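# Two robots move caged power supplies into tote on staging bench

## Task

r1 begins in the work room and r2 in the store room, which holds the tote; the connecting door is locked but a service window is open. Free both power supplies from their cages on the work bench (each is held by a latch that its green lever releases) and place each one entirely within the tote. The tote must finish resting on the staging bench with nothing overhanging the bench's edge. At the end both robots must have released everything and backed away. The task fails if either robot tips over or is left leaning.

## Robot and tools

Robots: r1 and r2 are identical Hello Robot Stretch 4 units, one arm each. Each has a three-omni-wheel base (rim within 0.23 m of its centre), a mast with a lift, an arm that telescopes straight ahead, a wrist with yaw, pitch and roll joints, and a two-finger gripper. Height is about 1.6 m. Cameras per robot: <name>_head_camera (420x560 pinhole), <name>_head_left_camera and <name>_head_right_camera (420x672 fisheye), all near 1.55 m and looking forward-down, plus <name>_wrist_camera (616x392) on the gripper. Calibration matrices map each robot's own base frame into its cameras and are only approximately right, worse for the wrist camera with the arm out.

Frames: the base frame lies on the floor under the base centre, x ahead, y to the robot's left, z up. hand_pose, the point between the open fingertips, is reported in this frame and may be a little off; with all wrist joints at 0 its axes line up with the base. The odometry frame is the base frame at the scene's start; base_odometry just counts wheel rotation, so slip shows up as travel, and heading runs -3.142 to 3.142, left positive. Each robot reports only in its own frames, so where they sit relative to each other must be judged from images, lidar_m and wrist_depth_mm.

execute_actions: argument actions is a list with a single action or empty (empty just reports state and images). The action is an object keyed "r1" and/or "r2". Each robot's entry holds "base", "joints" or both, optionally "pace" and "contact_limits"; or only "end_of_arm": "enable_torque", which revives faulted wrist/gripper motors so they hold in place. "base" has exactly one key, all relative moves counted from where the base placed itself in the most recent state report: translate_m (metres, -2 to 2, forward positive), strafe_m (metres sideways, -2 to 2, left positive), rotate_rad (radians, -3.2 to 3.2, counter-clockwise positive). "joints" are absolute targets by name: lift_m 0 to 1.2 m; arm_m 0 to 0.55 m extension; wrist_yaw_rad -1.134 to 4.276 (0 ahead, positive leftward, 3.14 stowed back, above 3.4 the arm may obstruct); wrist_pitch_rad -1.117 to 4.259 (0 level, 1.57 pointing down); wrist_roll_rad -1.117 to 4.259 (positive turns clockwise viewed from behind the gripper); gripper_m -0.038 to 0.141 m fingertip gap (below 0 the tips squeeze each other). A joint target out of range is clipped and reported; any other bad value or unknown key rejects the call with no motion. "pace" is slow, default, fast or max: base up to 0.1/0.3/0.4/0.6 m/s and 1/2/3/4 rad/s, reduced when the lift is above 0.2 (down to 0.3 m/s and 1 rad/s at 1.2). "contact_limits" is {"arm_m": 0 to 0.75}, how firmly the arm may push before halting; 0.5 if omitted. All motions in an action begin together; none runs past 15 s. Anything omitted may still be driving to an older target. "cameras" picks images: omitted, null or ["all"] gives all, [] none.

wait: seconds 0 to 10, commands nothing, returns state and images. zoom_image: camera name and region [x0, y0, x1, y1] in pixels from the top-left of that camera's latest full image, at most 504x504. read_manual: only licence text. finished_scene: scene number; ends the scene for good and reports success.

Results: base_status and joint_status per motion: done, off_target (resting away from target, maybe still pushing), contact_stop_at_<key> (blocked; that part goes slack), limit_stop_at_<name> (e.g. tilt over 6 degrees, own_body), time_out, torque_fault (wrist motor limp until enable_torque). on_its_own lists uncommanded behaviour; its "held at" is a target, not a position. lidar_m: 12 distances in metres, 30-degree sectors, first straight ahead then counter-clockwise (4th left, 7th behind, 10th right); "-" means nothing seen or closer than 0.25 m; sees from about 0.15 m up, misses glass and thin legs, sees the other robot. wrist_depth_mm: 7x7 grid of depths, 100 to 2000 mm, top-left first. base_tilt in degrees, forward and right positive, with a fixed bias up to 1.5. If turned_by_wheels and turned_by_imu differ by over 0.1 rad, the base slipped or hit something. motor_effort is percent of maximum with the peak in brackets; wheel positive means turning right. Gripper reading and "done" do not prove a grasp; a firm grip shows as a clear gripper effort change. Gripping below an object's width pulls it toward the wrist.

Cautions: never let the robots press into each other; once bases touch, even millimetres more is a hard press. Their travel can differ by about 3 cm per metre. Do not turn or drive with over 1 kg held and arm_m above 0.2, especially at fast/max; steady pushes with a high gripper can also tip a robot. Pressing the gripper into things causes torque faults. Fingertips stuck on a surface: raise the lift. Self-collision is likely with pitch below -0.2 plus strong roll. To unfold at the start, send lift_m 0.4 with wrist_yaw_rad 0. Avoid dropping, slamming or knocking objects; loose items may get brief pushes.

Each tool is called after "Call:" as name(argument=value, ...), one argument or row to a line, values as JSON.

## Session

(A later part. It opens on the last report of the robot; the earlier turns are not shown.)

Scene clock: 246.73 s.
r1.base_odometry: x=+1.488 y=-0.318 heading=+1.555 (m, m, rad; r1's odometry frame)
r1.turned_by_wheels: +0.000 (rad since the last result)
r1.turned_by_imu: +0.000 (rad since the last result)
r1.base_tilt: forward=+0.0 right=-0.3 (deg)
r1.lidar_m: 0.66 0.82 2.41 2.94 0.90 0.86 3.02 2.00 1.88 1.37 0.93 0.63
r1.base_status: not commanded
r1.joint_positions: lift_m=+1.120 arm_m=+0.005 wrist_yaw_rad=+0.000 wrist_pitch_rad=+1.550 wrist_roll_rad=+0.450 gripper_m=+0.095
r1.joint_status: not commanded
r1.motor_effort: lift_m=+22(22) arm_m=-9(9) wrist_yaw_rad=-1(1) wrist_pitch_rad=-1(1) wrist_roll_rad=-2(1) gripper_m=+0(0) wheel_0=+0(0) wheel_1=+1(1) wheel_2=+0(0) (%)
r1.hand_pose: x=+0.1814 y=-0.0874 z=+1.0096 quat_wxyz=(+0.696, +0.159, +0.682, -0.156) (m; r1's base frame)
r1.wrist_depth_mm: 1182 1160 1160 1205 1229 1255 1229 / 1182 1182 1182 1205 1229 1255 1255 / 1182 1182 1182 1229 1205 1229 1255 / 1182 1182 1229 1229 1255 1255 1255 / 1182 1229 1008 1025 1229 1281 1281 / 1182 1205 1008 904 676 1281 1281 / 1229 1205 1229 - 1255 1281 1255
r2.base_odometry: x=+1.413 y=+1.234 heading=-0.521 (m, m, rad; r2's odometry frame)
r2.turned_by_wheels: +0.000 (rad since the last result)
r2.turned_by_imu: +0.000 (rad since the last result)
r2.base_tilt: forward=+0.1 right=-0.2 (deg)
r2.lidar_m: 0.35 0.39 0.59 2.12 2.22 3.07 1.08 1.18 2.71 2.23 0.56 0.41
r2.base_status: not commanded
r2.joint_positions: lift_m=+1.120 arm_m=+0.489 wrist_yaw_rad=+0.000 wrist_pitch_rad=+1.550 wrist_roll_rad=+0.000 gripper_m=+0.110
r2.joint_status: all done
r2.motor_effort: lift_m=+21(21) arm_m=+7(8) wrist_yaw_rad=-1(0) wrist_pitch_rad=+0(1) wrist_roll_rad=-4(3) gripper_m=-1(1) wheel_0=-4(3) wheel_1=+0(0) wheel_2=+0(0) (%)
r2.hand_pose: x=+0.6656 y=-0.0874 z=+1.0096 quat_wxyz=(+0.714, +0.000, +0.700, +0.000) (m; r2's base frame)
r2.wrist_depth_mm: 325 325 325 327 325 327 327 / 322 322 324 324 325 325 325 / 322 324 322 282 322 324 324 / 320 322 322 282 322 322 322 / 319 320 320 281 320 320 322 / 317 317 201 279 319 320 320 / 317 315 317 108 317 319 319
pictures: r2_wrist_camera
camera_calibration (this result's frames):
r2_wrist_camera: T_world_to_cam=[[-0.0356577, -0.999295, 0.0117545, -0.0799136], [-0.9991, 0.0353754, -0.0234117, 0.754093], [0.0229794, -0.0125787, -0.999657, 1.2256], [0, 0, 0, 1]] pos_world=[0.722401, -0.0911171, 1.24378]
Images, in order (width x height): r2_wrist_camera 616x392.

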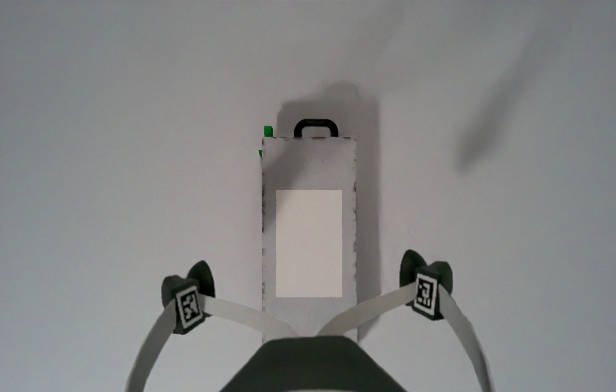

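Call:
execute_actions(
  actions=[
    {"r2":{"joints":{"lift_m":1.055,"arm_m":0.495,"wrist_roll_rad":0.04,"gripper_m":0.09}}},
  ],
  cameras=["r2_wrist_camera"],
)

Call:
execute_actions(
  actions=[
    {"r2":{"joints":{"gripper_m":0.003}}},
  ],
  cameras=["r2_wrist_camera"],
)

Scene clock: 248.10 s.
r1.base_odometry: x=+1.488 y=-0.318 heading=+1.555 (m, m, rad; r1's odometry frame)
r1.turned_by_wheels: +0.000 (rad since the last result)
r1.turned_by_imu: +0.000 (rad since the last result)
r1.base_tilt: forward=+0.0 right=-0.4 (deg)
r1.lidar_m: 0.65 0.82 2.42 2.92 0.91 0.87 3.01 1.98 1.87 1.38 0.92 0.63
r1.base_status: not commanded
r1.joint_positions: lift_m=+1.120 arm_m=+0.005 wrist_yaw_rad=+0.000 wrist_pitch_rad=+1.550 wrist_roll_rad=+0.450 gripper_m=+0.095
r1.joint_status: not commanded
r1.motor_effort: lift_m=+22(22) arm_m=-9(9) wrist_yaw_rad=+0(1) wrist_pitch_rad=-1(2) wrist_roll_rad=+1(0) gripper_m=-1(1) wheel_0=+0(0) wheel_1=+1(1) wheel_2=+0(0) (%)
r1.hand_pose: x=+0.1814 y=-0.0874 z=+1.0096 quat_wxyz=(+0.696, +0.159, +0.682, -0.156) (m; r1's base frame)
r1.wrist_depth_mm: 1160 1160 1160 1182 1229 1205 1255 / 1160 1205 1182 1205 1205 1229 1229 / 1160 1182 1205 1205 1229 1229 1255 / 1182 1182 1205 1205 1229 1229 1255 / 1205 1182 1025 1025 1229 1255 1255 / 1205 1229 1025 904 676 1281 1281 / 1205 1205 1205 - 1281 1255 1336
r2.base_odometry: x=+1.413 y=+1.234 heading=-0.521 (m, m, rad; r2's odometry frame)
r2.turned_by_wheels: +0.000 (rad since the last result)
r2.turned_by_imu: +0.000 (rad since the last result)
r2.base_tilt: forward=+0.1 right=-0.2 (deg)
r2.lidar_m: 0.37 0.40 0.57 2.10 2.22 3.12 1.07 1.17 2.67 2.20 0.56 0.41
r2.base_status: not commanded
r2.joint_positions: lift_m=+1.055 arm_m=+0.494 wrist_yaw_rad=+0.000 wrist_pitch_rad=+1.550 wrist_roll_rad=+0.040 gripper_m=+0.090
r2.joint_status: all done
r2.motor_effort: lift_m=+17(20) arm_m=+8(7) wrist_yaw_rad=+0(0) wrist_pitch_rad=+0(0) wrist_roll_rad=-1(3) gripper_m=-1(2) wheel_0=-4(3) wheel_1=+0(0) wheel_2=+0(0) (%)
r2.hand_pose: x=+0.6705 y=-0.0874 z=+0.9450 quat_wxyz=(+0.714, +0.014, +0.700, -0.014) (m; r2's base frame)
r2.wrist_depth_mm: 260 260 260 260 260 262 260 / 259 259 259 260 260 259 260 / 258 258 258 219 258 258 258 / 257 257 257 217 258 258 258 / 256 256 256 216 256 256 257 / 254 255 200 216 204 256 256 / 253 254 254 108 255 254 255
pictures: r2_wrist_camera
camera_calibration (this result's frames):
r2_wrist_camera: T_world_to_cam=[[-0.074951, -0.997127, 0.0109395, -0.0516703], [-0.996935, 0.0746809, -0.0233036, 0.75942], [0.0224197, -0.0126526, -0.999669, 1.16125], [0, 0, 0, 1]] pos_world=[0.727185, -0.0935432, 1.17913]
Images, in order (width x height): r2_wrist_camera 616x392.

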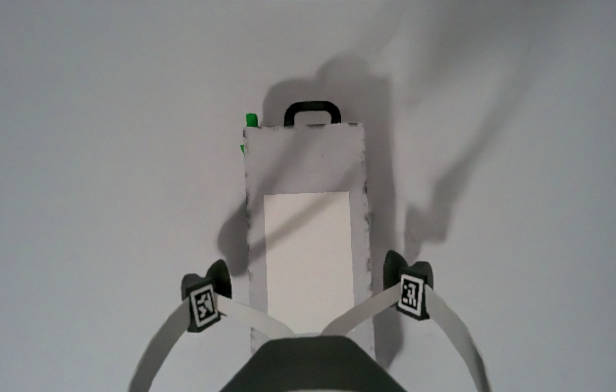

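Scene clock: 249.77 s.
r1.base_odometry: x=+1.488 y=-0.318 heading=+1.555 (m, m, rad; r1's odometry frame)
r1.turned_by_wheels: +0.000 (rad since the last result)
r1.turned_by_imu: +0.000 (rad since the last result)
r1.base_tilt: forward=+0.0 right=-0.4 (deg)
r1.lidar_m: 0.64 0.84 2.39 2.92 0.91 0.84 3.02 1.98 1.88 1.37 0.93 0.63
r1.base_status: not commanded
r1.joint_positions: lift_m=+1.120 arm_m=+0.005 wrist_yaw_rad=+0.000 wrist_pitch_rad=+1.550 wrist_roll_rad=+0.450 gripper_m=+0.095
r1.joint_status: not commanded
r1.motor_effort: lift_m=+22(22) arm_m=-9(9) wrist_yaw_rad=-2(1) wrist_pitch_rad=-1(3) wrist_roll_rad=-1(1) gripper_m=-2(1) wheel_0=+0(0) wheel_1=+1(1) wheel_2=+0(0) (%)
r1.hand_pose: x=+0.1814 y=-0.0874 z=+1.0096 quat_wxyz=(+0.696, +0.159, +0.682, -0.156) (m; r1's base frame)
r1.wrist_depth_mm: 1138 1205 1182 1229 1229 1229 1229 / 1160 1182 1205 1205 1205 1229 1255 / 1182 1182 1205 1229 1229 1229 1255 / 1182 1182 1205 1205 1229 1255 1281 / 1182 1182 1008 1025 1229 1255 1281 / 1182 1205 1025 891 676 1281 1308 / 1205 1229 1205 - 1255 1308 1308
r2.base_odometry: x=+1.413 y=+1.234 heading=-0.521 (m, m, rad; r2's odometry frame)
r2.turned_by_wheels: +0.000 (rad since the last result)
r2.turned_by_imu: +0.000 (rad since the last result)
r2.base_tilt: forward=+0.1 right=-0.2 (deg)
r2.lidar_m: 0.38 0.40 0.58 2.12 2.23 3.09 1.08 1.16 2.68 2.22 0.54 0.41
r2.base_status: not commanded
r2.joint_positions: lift_m=+1.055 arm_m=+0.494 wrist_yaw_rad=+0.000 wrist_pitch_rad=+1.550 wrist_roll_rad=+0.040 gripper_m=+0.003
r2.joint_status: all done
r2.motor_effort: lift_m=+20(20) arm_m=+7(8) wrist_yaw_rad=-1(1) wrist_pitch_rad=-1(2) wrist_roll_rad=-1(1) gripper_m=-24(24) wheel_0=-4(3) wheel_1=+0(0) wheel_2=+0(0) (%)
r2.hand_pose: x=+0.6704 y=-0.0874 z=+0.9448 quat_wxyz=(+0.714, +0.014, +0.700, -0.014) (m; r2's base frame)
r2.wrist_depth_mm: 257 258 258 258 258 258 258 / 256 257 257 256 257 257 257 / 255 255 255 207 256 256 256 / 255 255 255 205 255 255 255 / 254 255 253 204 254 255 255 / 252 253 196 202 197 253 254 / 252 252 252 108 253 253 253
pictures: r2_wrist_camera
camera_calibration (this result's frames):
r2_wrist_camera: T_world_to_cam=[[-0.0750838, -0.997117, 0.0109594, -0.0516023], [-0.996932, 0.074817, -0.0230033, 0.759063], [0.022117, -0.0126529, -0.999675, 1.16122], [0, 0, 0, 1]] pos_world=[0.727177, -0.0935516, 1.17886]
Images, in order (width x height): r2_wrist_camera 616x392.

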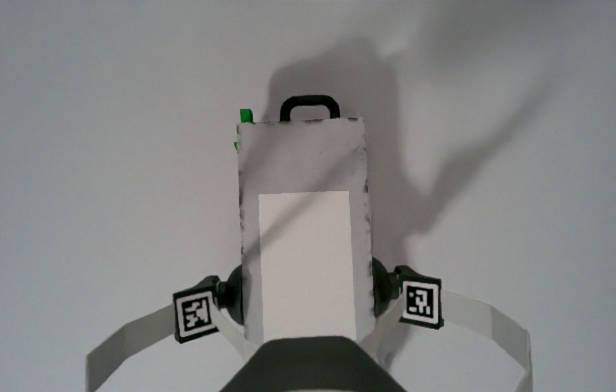

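Call:
execute_actions(
  actions=[
    {"r2":{"base":{"translate_m":-0.5},"joints":{"lift_m":1.075,"arm_m":0.003},"pace":"fast"}},
  ],
  cameras=[],
)

Call:
execute_actions(
  actions=[
    {"r2":{"base":{"rotate_rad":1.555},"joints":{"lift_m":0.5,"wrist_roll_rad":1.54},"pace":"fast"}},
  ],
  cameras=[],
)

Call:
execute_actions(
  actions=[
    {"r2":{"base":{"translate_m":-0.96},"pace":"max"}},
  ],
  cameras=["r2_head_left_camera"],
)

Scene clock: 253.27 s.
r1.base_odometry: x=+1.488 y=-0.318 heading=+1.555 (m, m, rad; r1's odometry frame)
r1.turned_by_wheels: +0.000 (rad since the last result)
r1.turned_by_imu: +0.000 (rad since the last result)
r1.base_tilt: forward=+0.0 right=-0.4 (deg)
r1.lidar_m: 0.65 0.83 2.42 2.93 0.91 0.85 3.01 2.01 1.88 1.36 0.91 0.63
r1.base_status: not commanded
r1.joint_positions: lift_m=+1.120 arm_m=+0.005 wrist_yaw_rad=+0.000 wrist_pitch_rad=+1.550 wrist_roll_rad=+0.450 gripper_m=+0.095
r1.joint_status: not commanded
r1.motor_effort: lift_m=+22(22) arm_m=-9(9) wrist_yaw_rad=+0(0) wrist_pitch_rad=-1(1) wrist_roll_rad=+1(0) gripper_m=-2(1) wheel_0=+0(0) wheel_1=+1(2) wheel_2=+0(0) (%)
r1.hand_pose: x=+0.1814 y=-0.0874 z=+1.0096 quat_wxyz=(+0.696, +0.159, +0.682, -0.156) (m; r1's base frame)
r1.wrist_depth_mm: 1182 1160 1182 1205 1205 1229 1229 / 1160 1160 1182 1205 1205 1229 1229 / 1182 1205 1205 1205 1229 1255 1255 / 1182 1182 1205 1229 1229 1255 1255 / 1182 1182 991 1008 1205 1229 1281 / 1229 1229 1008 904 683 1281 1281 / 1229 1205 1229 - 1205 1308 1308
r2.base_odometry: x=+0.979 y=+1.482 heading=-0.521 (m, m, rad; r2's odometry frame)
r2.turned_by_wheels: +0.000 (rad since the last result)
r2.turned_by_imu: +0.000 (rad since the last result)
r2.base_tilt: forward=+0.1 right=-0.2 (deg)
r2.lidar_m: 0.25 0.93 1.62 2.11 2.21 3.11 0.61 0.66 2.65 2.60 1.58 0.25
r2.base_status: done
r2.joint_positions: lift_m=+1.075 arm_m=+0.004 wrist_yaw_rad=+0.000 wrist_pitch_rad=+1.551 wrist_roll_rad=+0.040 gripper_m=+0.003
r2.joint_status: all done
r2.motor_effort: lift_m=+25(27) arm_m=-8(12) wrist_yaw_rad=+2(2) wrist_pitch_rad=-3(4) wrist_roll_rad=-3(1) gripper_m=-25(25) wheel_0=-3(9) wheel_1=-3(8) wheel_2=-1(13) (%)
r2.hand_pose: x=+0.1810 y=-0.0874 z=+0.9643 quat_wxyz=(+0.714, +0.014, +0.700, -0.014) (m; r2's base frame)
r2.wrist_depth_mm: 1182 1182 1182 1182 1182 1182 1182 / 1182 1182 1182 1182 1160 1182 1182 / 1160 1182 1160 206 1182 1182 1182 / 1182 1160 1160 204 1182 1160 1182 / 1182 1182 1160 203 1160 1182 1160 / 1160 1160 196 202 197 1160 1160 / 1182 1160 1160 108 1160 1160 1160
pictures: none
No camera images: the call's "cameras" was empty. Leave "cameras" out to get every camera's image.

Scene clock: 255.80 s.
r1.base_odometry: x=+1.488 y=-0.318 heading=+1.555 (m, m, rad; r1's odometry frame)
r1.turned_by_wheels: +0.000 (rad since the last result)
r1.turned_by_imu: +0.000 (rad since the last result)
r1.base_tilt: forward=-0.1 right=-0.4 (deg)
r1.lidar_m: 0.63 0.82 2.43 2.91 0.93 0.87 3.02 2.00 1.88 1.36 0.92 0.64
r1.base_status: not commanded
r1.joint_positions: lift_m=+1.120 arm_m=+0.005 wrist_yaw_rad=+0.000 wrist_pitch_rad=+1.550 wrist_roll_rad=+0.450 gripper_m=+0.095
r1.joint_status: not commanded
r1.motor_effort: lift_m=+22(22) arm_m=-9(9) wrist_yaw_rad=-2(2) wrist_pitch_rad=-1(2) wrist_roll_rad=+0(3) gripper_m=+0(1) wheel_0=+0(0) wheel_1=+1(1) wheel_2=+0(0) (%)
r1.hand_pose: x=+0.1814 y=-0.0874 z=+1.0096 quat_wxyz=(+0.696, +0.159, +0.682, -0.156) (m; r1's base frame)
r1.wrist_depth_mm: 1182 1182 1160 1160 1205 1229 1229 / 1160 1182 1182 1182 1205 1229 1255 / 1160 1160 1205 1229 1255 1205 1281 / 1182 1205 1205 1229 1229 1255 1255 / 1182 1182 1008 1025 1229 1255 1281 / 1205 1229 976 904 676 1308 1281 / 1205 1205 1229 - 1255 1281 1281
r2.base_odometry: x=+0.979 y=+1.482 heading=+1.033 (m, m, rad; r2's odometry frame)
r2.turned_by_wheels: +1.554 (rad since the last result)
r2.turned_by_imu: +1.569 (rad since the last result)
r2.base_tilt: forward=+0.2 right=-0.3 (deg)
r2.lidar_m: 2.11 2.22 3.01 0.57 0.61 2.71 2.59 1.64 0.93 0.87 0.93 1.57
r2.base_status: done
r2.joint_positions: lift_m=+0.500 arm_m=+0.004 wrist_yaw_rad=+0.000 wrist_pitch_rad=+1.550 wrist_roll_rad=+1.540 gripper_m=+0.003
r2.joint_status: all done
r2.motor_effort: lift_m=+20(24) arm_m=-7(8) wrist_yaw_rad=+0(1) wrist_pitch_rad=-1(2) wrist_roll_rad=+0(4) gripper_m=-25(24) wheel_0=-5(9) wheel_1=-2(7) wheel_2=-4(8) (%)
r2.hand_pose: x=+0.1812 y=-0.0874 z=+0.3897 quat_wxyz=(+0.513, +0.497, +0.502, -0.487) (m; r2's base frame)
r2.wrist_depth_mm: 621 615 615 609 609 603 603 / 621 621 615 609 609 609 603 / 615 615 615 206 609 603 603 / 615 615 615 205 399 397 397 / 621 615 615 204 399 394 387 / 621 615 195 202 197 394 397 / 621 615 615 108 399 397 394
pictures: none
No camera images: the call's "cameras" was empty. Leave "cameras" out to get every camera's image.

Scene clock: 259.17 s.
r1.base_odometry: x=+1.488 y=-0.318 heading=+1.555 (m, m, rad; r1's odometry frame)
r1.turned_by_wheels: +0.000 (rad since the last result)
r1.turned_by_imu: +0.000 (rad since the last result)
r1.base_tilt: forward=+0.0 right=-0.3 (deg)
r1.lidar_m: 0.65 0.81 2.42 2.92 0.91 0.85 3.02 2.00 1.88 1.38 0.88 0.62
r1.base_status: not commanded
r1.joint_positions: lift_m=+1.120 arm_m=+0.005 wrist_yaw_rad=+0.000 wrist_pitch_rad=+1.550 wrist_roll_rad=+0.450 gripper_m=+0.095
r1.joint_status: not commanded
r1.motor_effort: lift_m=+22(22) arm_m=-9(9) wrist_yaw_rad=-1(1) wrist_pitch_rad=-2(1) wrist_roll_rad=-2(1) gripper_m=+0(0) wheel_0=+0(0) wheel_1=+2(2) wheel_2=+0(0) (%)
r1.hand_pose: x=+0.1814 y=-0.0874 z=+1.0096 quat_wxyz=(+0.696, +0.159, +0.682, -0.156) (m; r1's base frame)
r1.wrist_depth_mm: 1160 1160 1182 1182 1205 1229 1255 / 1160 1160 1205 1205 1229 1229 1255 / 1138 1182 1205 1229 1229 1229 1255 / 1182 1205 1205 1182 1229 1229 1255 / 1182 1205 1025 1008 1229 1255 1281 / 1182 1205 1008 904 668 1281 1281 / 1182 1229 1229 - 1281 1255 1281
r2.base_odometry: x=+0.488 y=+0.658 heading=+1.033 (m, m, rad; r2's odometry frame)
r2.turned_by_wheels: +0.000 (rad since the last result)
r2.turned_by_imu: -0.001 (rad since the last result)
r2.base_tilt: forward=+0.2 right=-0.2 (deg)
r2.lidar_m: 3.09 0.84 0.68 1.27 2.36 1.70 1.61 1.60 1.16 1.11 1.03 1.28
r2.base_status: done
r2.joint_positions: lift_m=+0.500 arm_m=+0.004 wrist_yaw_rad=+0.000 wrist_pitch_rad=+1.550 wrist_roll_rad=+1.540 gripper_m=+0.003
r2.joint_status: not commanded
r2.motor_effort: lift_m=+20(20) arm_m=-7(8) wrist_yaw_rad=+0(0) wrist_pitch_rad=-1(3) wrist_roll_rad=+0(0) gripper_m=-25(24) wheel_0=-3(10) wheel_1=+0(9) wheel_2=-2(15) (%)
r2.hand_pose: x=+0.1811 y=-0.0874 z=+0.3897 quat_wxyz=(+0.513, +0.497, +0.503, -0.487) (m; r2's base frame)
r2.wrist_depth_mm: 621 615 615 609 603 609 603 / 621 615 609 615 609 603 603 / 621 615 615 206 609 597 603 / 615 615 615 205 399 397 394 / 621 615 615 204 399 397 384 / 621 615 196 202 197 394 394 / 621 615 615 108 399 397 397
pictures: r2_head_left_camera
Images, in order (width x height): r2_head_left_camera 420x672.

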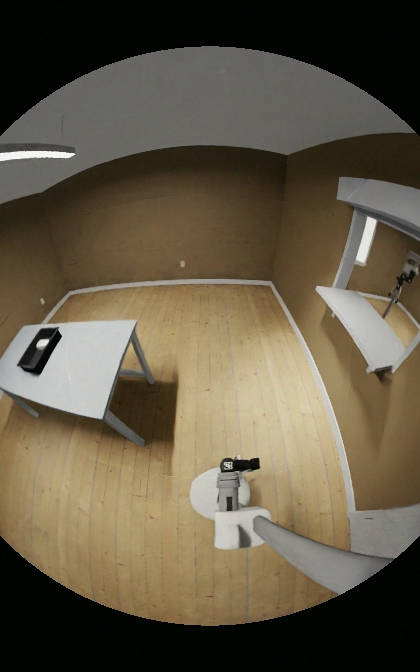

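Call:
execute_actions(
  actions=[
    {"r2":{"base":{"strafe_m":1.5},"joints":{"lift_m":1.01},"pace":"max"}},
  ],
  cameras=[],
)

Call:
execute_actions(
  actions=[
    {"r2":{"joints":{"arm_m":0.5},"pace":"fast"}},
  ],
  cameras=["r2_wrist_camera","r2_head_camera"],
)

Scene clock: 263.67 s.
r1.base_odometry: x=+1.488 y=-0.318 heading=+1.555 (m, m, rad; r1's odometry frame)
r1.turned_by_wheels: +0.000 (rad since the last result)
r1.turned_by_imu: +0.000 (rad since the last result)
r1.base_tilt: forward=-0.1 right=-0.4 (deg)
r1.lidar_m: 0.65 0.84 2.43 2.91 0.90 0.86 3.02 1.99 1.88 1.37 0.93 0.62
r1.base_status: not commanded
r1.joint_positions: lift_m=+1.120 arm_m=+0.005 wrist_yaw_rad=+0.000 wrist_pitch_rad=+1.550 wrist_roll_rad=+0.450 gripper_m=+0.095
r1.joint_status: not commanded
r1.motor_effort: lift_m=+22(22) arm_m=-9(9) wrist_yaw_rad=-1(1) wrist_pitch_rad=-2(2) wrist_roll_rad=+0(1) gripper_m=+1(1) wheel_0=+0(0) wheel_1=+1(2) wheel_2=+0(0) (%)
r1.hand_pose: x=+0.1814 y=-0.0874 z=+1.0096 quat_wxyz=(+0.696, +0.159, +0.682, -0.156) (m; r1's base frame)
r1.wrist_depth_mm: 1160 1182 1182 1182 1205 1229 1255 / 1160 1160 1182 1229 1255 1229 1229 / 1182 1182 1182 1205 1229 1255 1281 / 1182 1205 1205 1229 1229 1255 1255 / 1182 1229 1008 1008 1229 1255 1281 / 1205 1205 991 904 676 1255 1255 / 1205 1229 1255 - 1229 1281 1281
r2.base_odometry: x=-0.800 y=+1.427 heading=+1.033 (m, m, rad; r2's odometry frame)
r2.turned_by_wheels: +0.000 (rad since the last result)
r2.turned_by_imu: +0.002 (rad since the last result)
r2.base_tilt: forward=+0.1 right=-0.3 (deg)
r2.lidar_m: 0.31 0.31 0.45 1.68 1.76 1.76 1.65 1.73 2.34 2.48 0.47 0.25
r2.base_status: done
r2.joint_positions: lift_m=+1.010 arm_m=+0.004 wrist_yaw_rad=+0.000 wrist_pitch_rad=+1.550 wrist_roll_rad=+1.540 gripper_m=+0.003
r2.joint_status: all done
r2.motor_effort: lift_m=+23(28) arm_m=-8(7) wrist_yaw_rad=+0(0) wrist_pitch_rad=-1(1) wrist_roll_rad=-3(1) gripper_m=-24(26) wheel_0=+1(14) wheel_1=-2(14) wheel_2=+0(0) (%)
r2.hand_pose: x=+0.1811 y=-0.0874 z=+0.8995 quat_wxyz=(+0.513, +0.497, +0.503, -0.487) (m; r2's base frame)
r2.wrist_depth_mm: 368 366 1118 1118 1098 1078 1098 / 368 366 1118 1098 1098 1078 1098 / 368 366 1118 206 1098 1098 1078 / 368 366 1118 204 904 1098 1078 / 368 366 1118 203 891 1078 741 / 368 366 196 203 197 891 1098 / 368 364 1118 108 1118 1098 1078
pictures: none
No camera images: the call's "cameras" was empty. Leave "cameras" out to get every camera's image.

Scene clock: 265.77 s.
r1.base_odometry: x=+1.488 y=-0.318 heading=+1.555 (m, m, rad; r1's odometry frame)
r1.turned_by_wheels: +0.000 (rad since the last result)
r1.turned_by_imu: +0.000 (rad since the last result)
r1.base_tilt: forward=-0.1 right=-0.3 (deg)
r1.lidar_m: 0.64 0.84 2.42 2.93 0.92 0.87 3.01 1.99 1.88 1.36 0.92 0.62
r1.base_status: not commanded
r1.joint_positions: lift_m=+1.120 arm_m=+0.005 wrist_yaw_rad=+0.000 wrist_pitch_rad=+1.550 wrist_roll_rad=+0.450 gripper_m=+0.095
r1.joint_status: not commanded
r1.motor_effort: lift_m=+22(22) arm_m=-9(9) wrist_yaw_rad=+1(2) wrist_pitch_rad=-3(1) wrist_roll_rad=+0(0) gripper_m=-1(0) wheel_0=+0(0) wheel_1=+2(1) wheel_2=+0(0) (%)
r1.hand_pose: x=+0.1814 y=-0.0874 z=+1.0096 quat_wxyz=(+0.696, +0.159, +0.682, -0.156) (m; r1's base frame)
r1.wrist_depth_mm: 1138 1182 1182 1205 1205 1205 1255 / 1182 1182 1182 1205 1205 1255 1255 / 1160 1205 1229 1229 1229 1281 1255 / 1182 1205 1205 1205 1229 1255 1281 / 1205 1182 1008 1008 1281 1281 1229 / 1205 1205 1008 891 668 1281 1281 / 1205 1229 1229 - 1255 1281 1308
r2.base_odometry: x=-0.800 y=+1.427 heading=+1.033 (m, m, rad; r2's odometry frame)
r2.turned_by_wheels: +0.000 (rad since the last result)
r2.turned_by_imu: +0.001 (rad since the last result)
r2.base_tilt: forward=+0.2 right=-0.2 (deg)
r2.lidar_m: 0.30 0.32 0.45 1.68 1.74 1.75 1.65 1.71 2.32 2.44 0.49 0.33
r2.base_status: not commanded
r2.joint_positions: lift_m=+1.010 arm_m=+0.499 wrist_yaw_rad=+0.000 wrist_pitch_rad=+1.550 wrist_roll_rad=+1.540 gripper_m=+0.003
r2.joint_status: all done
r2.motor_effort: lift_m=+23(23) arm_m=+8(9) wrist_yaw_rad=-2(2) wrist_pitch_rad=+0(5) wrist_roll_rad=+1(1) gripper_m=-25(25) wheel_0=+1(2) wheel_1=-2(3) wheel_2=+0(0) (%)
r2.hand_pose: x=+0.6756 y=-0.0874 z=+0.8995 quat_wxyz=(+0.513, +0.497, +0.503, -0.487) (m; r2's base frame)
r2.wrist_depth_mm: 364 364 362 359 355 355 355 / 277 278 283 272 306 271 355 / 322 362 319 206 355 293 355 / 319 359 319 204 355 297 355 / 315 359 319 204 355 301 355 / 312 359 196 202 197 270 355 / 298 282 294 108 297 277 355
pictures: r2_head_camera, r2_wrist_camera
camera_calibration (this result's frames):
r2_wrist_camera: T_world_to_cam=[[-0.999959, 0.00386801, -0.00822929, 0.678849], [0.0038884, 0.999989, -0.00246296, 0.149405], [0.00821967, -0.00249486, -0.999963, 1.12637], [0, 0, 0, 1]] pos_world=[0.668982, -0.149219, 1.13228]
Images, in order (width x height): r2_head_camera 420x560, r2_wrist_camera 616x392.

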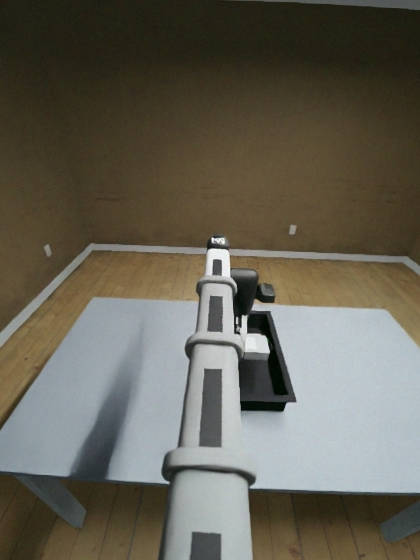

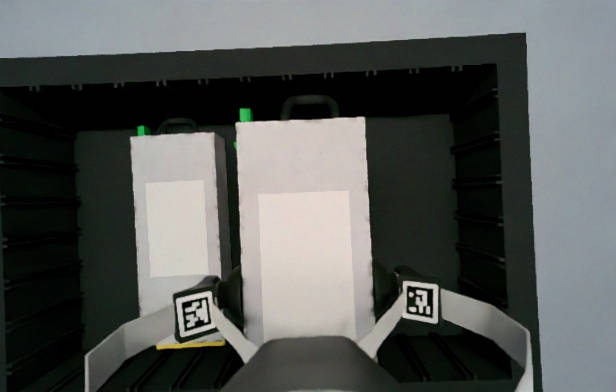

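Call:
execute_actions(
  actions=[
    {"r2":{"base":{"strafe_m":-0.018},"joints":{"arm_m":0.467,"lift_m":0.995},"pace":"slow"}},
  ],
  cameras=["r2_wrist_camera"],
)

Scene clock: 267.43 s.
r1.base_odometry: x=+1.488 y=-0.318 heading=+1.555 (m, m, rad; r1's odometry frame)
r1.turned_by_wheels: +0.000 (rad since the last result)
r1.turned_by_imu: +0.000 (rad since the last result)
r1.base_tilt: forward=-0.1 right=-0.4 (deg)
r1.lidar_m: 0.65 0.84 2.44 2.94 0.90 0.87 3.01 1.99 1.87 1.38 0.92 0.63
r1.base_status: not commanded
r1.joint_positions: lift_m=+1.120 arm_m=+0.005 wrist_yaw_rad=+0.000 wrist_pitch_rad=+1.550 wrist_roll_rad=+0.450 gripper_m=+0.095
r1.joint_status: not commanded
r1.motor_effort: lift_m=+22(22) arm_m=-9(9) wrist_yaw_rad=-1(0) wrist_pitch_rad=-1(3) wrist_roll_rad=+1(0) gripper_m=-1(1) wheel_0=+0(0) wheel_1=+1(2) wheel_2=+0(0) (%)
r1.hand_pose: x=+0.1814 y=-0.0874 z=+1.0096 quat_wxyz=(+0.696, +0.159, +0.682, -0.156) (m; r1's base frame)
r1.wrist_depth_mm: 1138 1182 1205 1205 1229 1229 1229 / 1182 1182 1205 1205 1205 1229 1205 / 1160 1205 1229 1182 1255 1229 1229 / 1182 1205 1229 1205 1229 1255 1281 / 1160 1182 1025 1025 1229 1255 1308 / 1205 1205 991 891 676 1281 1308 / 1205 1205 1255 - 1255 1281 1308
r2.base_odometry: x=-0.785 y=+1.418 heading=+1.033 (m, m, rad; r2's odometry frame)
r2.turned_by_wheels: +0.000 (rad since the last result)
r2.turned_by_imu: +0.000 (rad since the last result)
r2.base_tilt: forward=+0.2 right=-0.2 (deg)
r2.lidar_m: 0.30 0.31 0.46 1.69 1.76 1.74 1.66 1.74 2.33 2.42 0.47 0.33
r2.base_status: done
r2.joint_positions: lift_m=+0.995 arm_m=+0.468 wrist_yaw_rad=+0.000 wrist_pitch_rad=+1.550 wrist_roll_rad=+1.540 gripper_m=+0.003
r2.joint_status: all done
r2.motor_effort: lift_m=+20(23) arm_m=-8(6) wrist_yaw_rad=-1(1) wrist_pitch_rad=-1(0) wrist_roll_rad=-2(1) gripper_m=-24(24) wheel_0=+5(8) wheel_1=-4(5) wheel_2=+0(2) (%)
r2.hand_pose: x=+0.6453 y=-0.0874 z=+0.8848 quat_wxyz=(+0.513, +0.497, +0.503, -0.487) (m; r2's base frame)
r2.wrist_depth_mm: 349 347 347 345 343 342 340 / 260 259 260 257 256 265 342 / 347 320 345 206 342 266 342 / 347 306 345 205 340 272 340 / 345 304 343 204 340 277 340 / 345 306 196 202 197 255 342 / 338 304 327 108 332 255 340
pictures: r2_wrist_camera
camera_calibration (this result's frames):
r2_wrist_camera: T_world_to_cam=[[-0.999959, 0.00395153, -0.00814179, 0.648418], [0.00397171, 0.999989, -0.00246334, 0.149434], [0.00813197, -0.00249558, -0.999964, 1.11195], [0, 0, 0, 1]] pos_world=[0.638755, -0.149219, 1.11755]
Images, in order (width x height): r2_wrist_camera 616x392.

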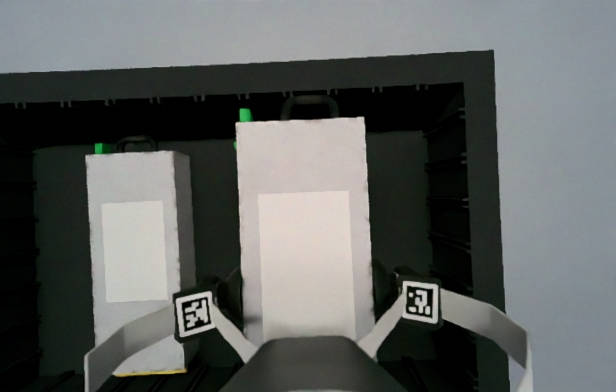

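Call:
execute_actions(
  actions=[
    {"r2":{"joints":{"lift_m":0.91},"pace":"slow"}},
  ],
  cameras=["r2_wrist_camera"],
)

Call:
execute_actions(
  actions=[
    {"r2":{"joints":{"gripper_m":0.088}}},
  ],
  cameras=["r2_wrist_camera"],
)

Call:
execute_actions(
  actions=[
    {"r2":{"joints":{"lift_m":1.05},"pace":"fast"}},
  ],
  cameras=["r2_wrist_camera"],
)

Scene clock: 269.20 s.
r1.base_odometry: x=+1.488 y=-0.318 heading=+1.555 (m, m, rad; r1's odometry frame)
r1.turned_by_wheels: +0.000 (rad since the last result)
r1.turned_by_imu: +0.000 (rad since the last result)
r1.base_tilt: forward=+0.0 right=-0.3 (deg)
r1.lidar_m: 0.65 0.84 2.45 2.93 0.92 0.87 3.03 1.99 1.87 1.38 0.89 0.63
r1.base_status: not commanded
r1.joint_positions: lift_m=+1.120 arm_m=+0.005 wrist_yaw_rad=+0.000 wrist_pitch_rad=+1.550 wrist_roll_rad=+0.450 gripper_m=+0.095
r1.joint_status: not commanded
r1.motor_effort: lift_m=+22(22) arm_m=-9(9) wrist_yaw_rad=-1(1) wrist_pitch_rad=+0(2) wrist_roll_rad=-1(0) gripper_m=-2(2) wheel_0=+0(0) wheel_1=+1(1) wheel_2=+0(0) (%)
r1.hand_pose: x=+0.1814 y=-0.0874 z=+1.0096 quat_wxyz=(+0.696, +0.159, +0.682, -0.156) (m; r1's base frame)
r1.wrist_depth_mm: 1160 1182 1182 1205 1205 1205 1229 / 1138 1205 1205 1229 1229 1255 1255 / 1160 1182 1205 1205 1229 1255 1281 / 1182 1160 1182 1255 1229 1255 1281 / 1205 1229 1008 1008 1205 1255 1255 / 1182 1205 1008 917 683 1255 1308 / 1229 1205 1255 - 1281 1255 1281
r2.base_odometry: x=-0.785 y=+1.418 heading=+1.033 (m, m, rad; r2's odometry frame)
r2.turned_by_wheels: +0.000 (rad since the last result)
r2.turned_by_imu: +0.000 (rad since the last result)
r2.base_tilt: forward=+0.2 right=-0.2 (deg)
r2.lidar_m: 0.29 0.28 0.45 1.68 1.75 1.74 1.65 1.74 2.35 2.48 0.45 0.33
r2.base_status: not commanded
r2.joint_positions: lift_m=+0.910 arm_m=+0.468 wrist_yaw_rad=+0.000 wrist_pitch_rad=+1.550 wrist_roll_rad=+1.540 gripper_m=+0.003
r2.joint_status: all done
r2.motor_effort: lift_m=+20(19) arm_m=-8(8) wrist_yaw_rad=-1(2) wrist_pitch_rad=-1(0) wrist_roll_rad=-2(1) gripper_m=-25(26) wheel_0=+5(5) wheel_1=-4(4) wheel_2=+0(0) (%)
r2.hand_pose: x=+0.6453 y=-0.0874 z=+0.7998 quat_wxyz=(+0.513, +0.497, +0.503, -0.487) (m; r2's base frame)
r2.wrist_depth_mm: 175 175 174 173 172 172 171 / 216 226 234 221 248 215 171 / 221 259 259 206 257 229 171 / 221 233 259 205 257 232 171 / 222 229 259 203 257 236 171 / 221 220 196 202 196 192 173 / 221 221 259 108 257 245 174
pictures: r2_wrist_camera
camera_calibration (this result's frames):
r2_wrist_camera: T_world_to_cam=[[-0.999959, 0.00395151, -0.00814179, 0.647722], [0.00397168, 0.999989, -0.00246334, 0.149224], [0.00813197, -0.00249558, -0.999964, 1.02696], [0, 0, 0, 1]] pos_world=[0.638752, -0.149219, 1.03257]
Images, in order (width x height): r2_wrist_camera 616x392.

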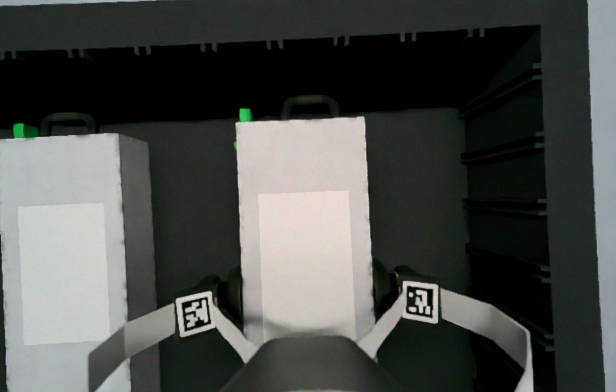

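Scene clock: 270.83 s.
r1.base_odometry: x=+1.488 y=-0.318 heading=+1.555 (m, m, rad; r1's odometry frame)
r1.turned_by_wheels: +0.000 (rad since the last result)
r1.turned_by_imu: +0.000 (rad since the last result)
r1.base_tilt: forward=-0.1 right=-0.3 (deg)
r1.lidar_m: 0.66 0.82 2.42 2.91 0.91 0.87 3.01 1.99 1.87 1.37 0.91 0.63
r1.base_status: not commanded
r1.joint_positions: lift_m=+1.120 arm_m=+0.005 wrist_yaw_rad=+0.000 wrist_pitch_rad=+1.550 wrist_roll_rad=+0.450 gripper_m=+0.095
r1.joint_status: not commanded
r1.motor_effort: lift_m=+22(22) arm_m=-9(9) wrist_yaw_rad=-1(0) wrist_pitch_rad=-2(2) wrist_roll_rad=-1(1) gripper_m=+0(1) wheel_0=+0(0) wheel_1=+2(1) wheel_2=+0(0) (%)
r1.hand_pose: x=+0.1814 y=-0.0874 z=+1.0096 quat_wxyz=(+0.696, +0.159, +0.682, -0.156) (m; r1's base frame)
r1.wrist_depth_mm: 1160 1182 1205 1182 1205 1229 1229 / 1160 1205 1182 1205 1205 1229 1281 / 1160 1182 1205 1205 1205 1255 1229 / 1182 1205 1205 1229 1255 1229 1255 / 1205 1205 1008 1008 1229 1255 1281 / 1205 1229 991 904 676 1255 1281 / 1205 1205 1229 - 1281 1281 1308
r2.base_odometry: x=-0.785 y=+1.418 heading=+1.033 (m, m, rad; r2's odometry frame)
r2.turned_by_wheels: +0.000 (rad since the last result)
r2.turned_by_imu: +0.000 (rad since the last result)
r2.base_tilt: forward=+0.1 right=-0.2 (deg)
r2.lidar_m: 0.29 0.28 0.47 1.70 1.75 1.75 1.66 1.73 2.32 2.45 0.46 0.32
r2.base_status: not commanded
r2.joint_positions: lift_m=+0.910 arm_m=+0.468 wrist_yaw_rad=+0.000 wrist_pitch_rad=+1.550 wrist_roll_rad=+1.540 gripper_m=+0.088
r2.joint_status: all done
r2.motor_effort: lift_m=+20(20) arm_m=-8(9) wrist_yaw_rad=+0(1) wrist_pitch_rad=-2(3) wrist_roll_rad=+0(0) gripper_m=-2(24) wheel_0=+5(5) wheel_1=-4(4) wheel_2=+0(0) (%)
r2.hand_pose: x=+0.6451 y=-0.0874 z=+0.7998 quat_wxyz=(+0.513, +0.497, +0.503, -0.487) (m; r2's base frame)
r2.wrist_depth_mm: 177 177 176 175 174 173 173 / 215 224 233 229 247 214 173 / 224 263 260 220 259 229 173 / 224 232 262 221 259 234 173 / 224 228 262 220 258 237 173 / 224 224 198 220 202 224 174 / 224 223 263 108 258 214 175
pictures: r2_wrist_camera
camera_calibration (this result's frames):
r2_wrist_camera: T_world_to_cam=[[-0.999961, 0.00415796, -0.00781696, 0.647313], [0.00417735, 0.999988, -0.00246476, 0.149095], [0.00780662, -0.00249731, -0.999966, 1.02717], [0, 0, 0, 1]] pos_world=[0.638646, -0.149219, 1.03257]
Images, in order (width x height): r2_wrist_camera 616x392.

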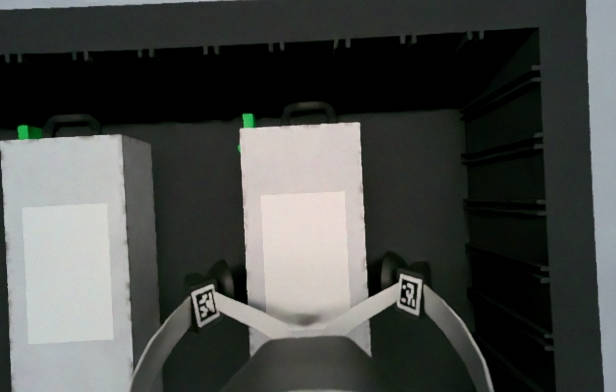

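Scene clock: 272.17 s.
r1.base_odometry: x=+1.488 y=-0.318 heading=+1.555 (m, m, rad; r1's odometry frame)
r1.turned_by_wheels: +0.000 (rad since the last result)
r1.turned_by_imu: +0.000 (rad since the last result)
r1.base_tilt: forward=-0.1 right=-0.4 (deg)
r1.lidar_m: 0.65 0.83 2.41 2.92 0.90 0.86 3.01 2.00 1.88 1.37 0.92 0.62
r1.base_status: not commanded
r1.joint_positions: lift_m=+1.120 arm_m=+0.005 wrist_yaw_rad=+0.000 wrist_pitch_rad=+1.550 wrist_roll_rad=+0.450 gripper_m=+0.095
r1.joint_status: not commanded
r1.motor_effort: lift_m=+22(22) arm_m=-9(9) wrist_yaw_rad=-1(2) wrist_pitch_rad=-2(1) wrist_roll_rad=-1(0) gripper_m=-1(2) wheel_0=+0(0) wheel_1=+2(2) wheel_2=+0(0) (%)
r1.hand_pose: x=+0.1814 y=-0.0874 z=+1.0096 quat_wxyz=(+0.696, +0.159, +0.682, -0.156) (m; r1's base frame)
r1.wrist_depth_mm: 1160 1160 1182 1182 1205 1229 1255 / 1182 1160 1182 1205 1182 1255 1229 / 1160 1205 1205 1229 1229 1229 1281 / 1205 1205 1182 1205 1255 1229 1255 / 1182 1182 1008 991 1255 1255 1281 / 1229 1205 1008 904 676 1255 1308 / 1205 1205 1229 - 1255 1308 1281
r2.base_odometry: x=-0.785 y=+1.418 heading=+1.033 (m, m, rad; r2's odometry frame)
r2.turned_by_wheels: +0.000 (rad since the last result)
r2.turned_by_imu: +0.000 (rad since the last result)
r2.base_tilt: forward=+0.2 right=-0.2 (deg)
r2.lidar_m: 0.29 0.32 0.44 1.70 1.75 1.76 1.64 1.74 2.33 2.45 0.47 0.33
r2.base_status: not commanded
r2.joint_positions: lift_m=+1.050 arm_m=+0.468 wrist_yaw_rad=+0.000 wrist_pitch_rad=+1.550 wrist_roll_rad=+1.540 gripper_m=+0.088
r2.joint_status: all done
r2.motor_effort: lift_m=+22(23) arm_m=-8(8) wrist_yaw_rad=-1(0) wrist_pitch_rad=-1(2) wrist_roll_rad=-1(1) gripper_m=-2(2) wheel_0=+5(5) wheel_1=-4(4) wheel_2=+0(1) (%)
r2.hand_pose: x=+0.6452 y=-0.0874 z=+0.9396 quat_wxyz=(+0.513, +0.497, +0.503, -0.487) (m; r2's base frame)
r2.wrist_depth_mm: 407 404 402 402 399 397 394 / 407 404 402 402 314 397 397 / 343 364 399 375 397 397 397 / 359 362 399 359 397 397 394 / 355 362 399 359 394 397 397 / 353 362 198 362 202 397 397 / 338 336 355 108 349 359 397
pictures: r2_wrist_camera
camera_calibration (this result's frames):
r2_wrist_camera: T_world_to_cam=[[-0.99996, 0.00415754, -0.00788431, 0.648485], [0.00417709, 0.999988, -0.00246447, 0.149439], [0.00787397, -0.0024973, -0.999966, 1.16696], [0, 0, 0, 1]] pos_world=[0.638647, -0.149219, 1.1724]
Images, in order (width x height): r2_wrist_camera 616x392.

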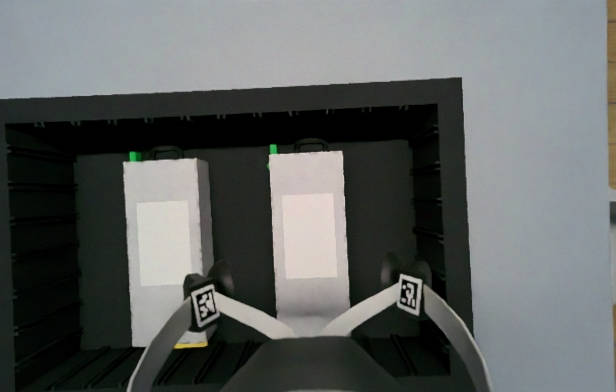

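Call:
execute_actions(
  actions=[
    {"r2":{"base":{"translate_m":-0.3},"joints":{"arm_m":0.003},"pace":"fast"}},
  ],
  cameras=["r2_head_camera"],
)

Call:
finished_scene(
  scene=1,
)

Scene clock: 274.60 s.
r1.base_odometry: x=+1.488 y=-0.318 heading=+1.555 (m, m, rad; r1's odometry frame)
r1.turned_by_wheels: +0.000 (rad since the last result)
r1.turned_by_imu: +0.000 (rad since the last result)
r1.base_tilt: forward=-0.1 right=-0.3 (deg)
r1.lidar_m: 0.64 0.84 2.44 2.93 0.89 0.86 3.02 1.99 1.88 1.40 0.94 0.62
r1.base_status: not commanded
r1.joint_positions: lift_m=+1.120 arm_m=+0.005 wrist_yaw_rad=+0.000 wrist_pitch_rad=+1.550 wrist_roll_rad=+0.450 gripper_m=+0.095
r1.joint_status: not commanded
r1.motor_effort: lift_m=+22(22) arm_m=-9(9) wrist_yaw_rad=-1(1) wrist_pitch_rad=-1(1) wrist_roll_rad=-1(0) gripper_m=+0(2) wheel_0=+0(0) wheel_1=+1(1) wheel_2=+0(0) (%)
r1.hand_pose: x=+0.1814 y=-0.0874 z=+1.0096 quat_wxyz=(+0.696, +0.159, +0.682, -0.156) (m; r1's base frame)
r1.wrist_depth_mm: 1182 1182 1182 1229 1229 1229 1229 / 1160 1182 1182 1182 1182 1229 1255 / 1160 1182 1205 1205 1229 1229 1281 / 1182 1205 1182 1229 1229 1229 1281 / 1205 1229 1025 1025 1229 1255 1255 / 1205 1229 1025 904 683 1281 1281 / 1205 1229 1229 - 1255 1255 1308
r2.base_odometry: x=-0.939 y=+1.160 heading=+1.032 (m, m, rad; r2's odometry frame)
r2.turned_by_wheels: +0.000 (rad since the last result)
r2.turned_by_imu: +0.000 (rad since the last result)
r2.base_tilt: forward=+0.1 right=-0.2 (deg)
r2.lidar_m: 0.61 0.64 0.89 1.70 1.75 1.41 1.33 1.44 1.93 2.55 0.87 0.64
r2.base_status: done
r2.joint_positions: lift_m=+1.050 arm_m=+0.004 wrist_yaw_rad=+0.000 wrist_pitch_rad=+1.550 wrist_roll_rad=+1.540 gripper_m=+0.088
r2.joint_status: all done
r2.motor_effort: lift_m=+22(22) arm_m=-8(3) wrist_yaw_rad=+1(1) wrist_pitch_rad=-2(2) wrist_roll_rad=-2(2) gripper_m=-3(2) wheel_0=-4(9) wheel_1=-1(7) wheel_2=+1(11) (%)
r2.hand_pose: x=+0.1811 y=-0.0874 z=+0.9396 quat_wxyz=(+0.513, +0.497, +0.502, -0.487) (m; r2's base frame)
r2.wrist_depth_mm: 1160 1160 1138 1138 1138 1138 1138 / 1160 1160 1160 1138 1138 1160 1138 / 1160 1182 1138 1138 1138 1138 1118 / 1182 1138 1138 1160 946 1118 1138 / 1160 1160 1138 960 931 1138 759 / 1160 1160 198 1138 202 1138 1138 / 1182 1138 1160 108 1138 1118 1138
pictures: r2_head_camera
Images, in order (width x height): r2_head_camera 420x560.

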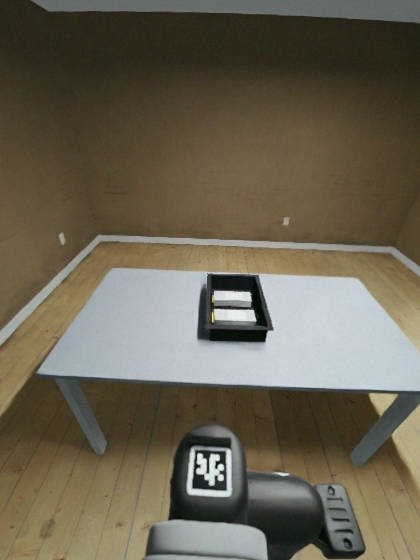

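The scene is finished: the task was done.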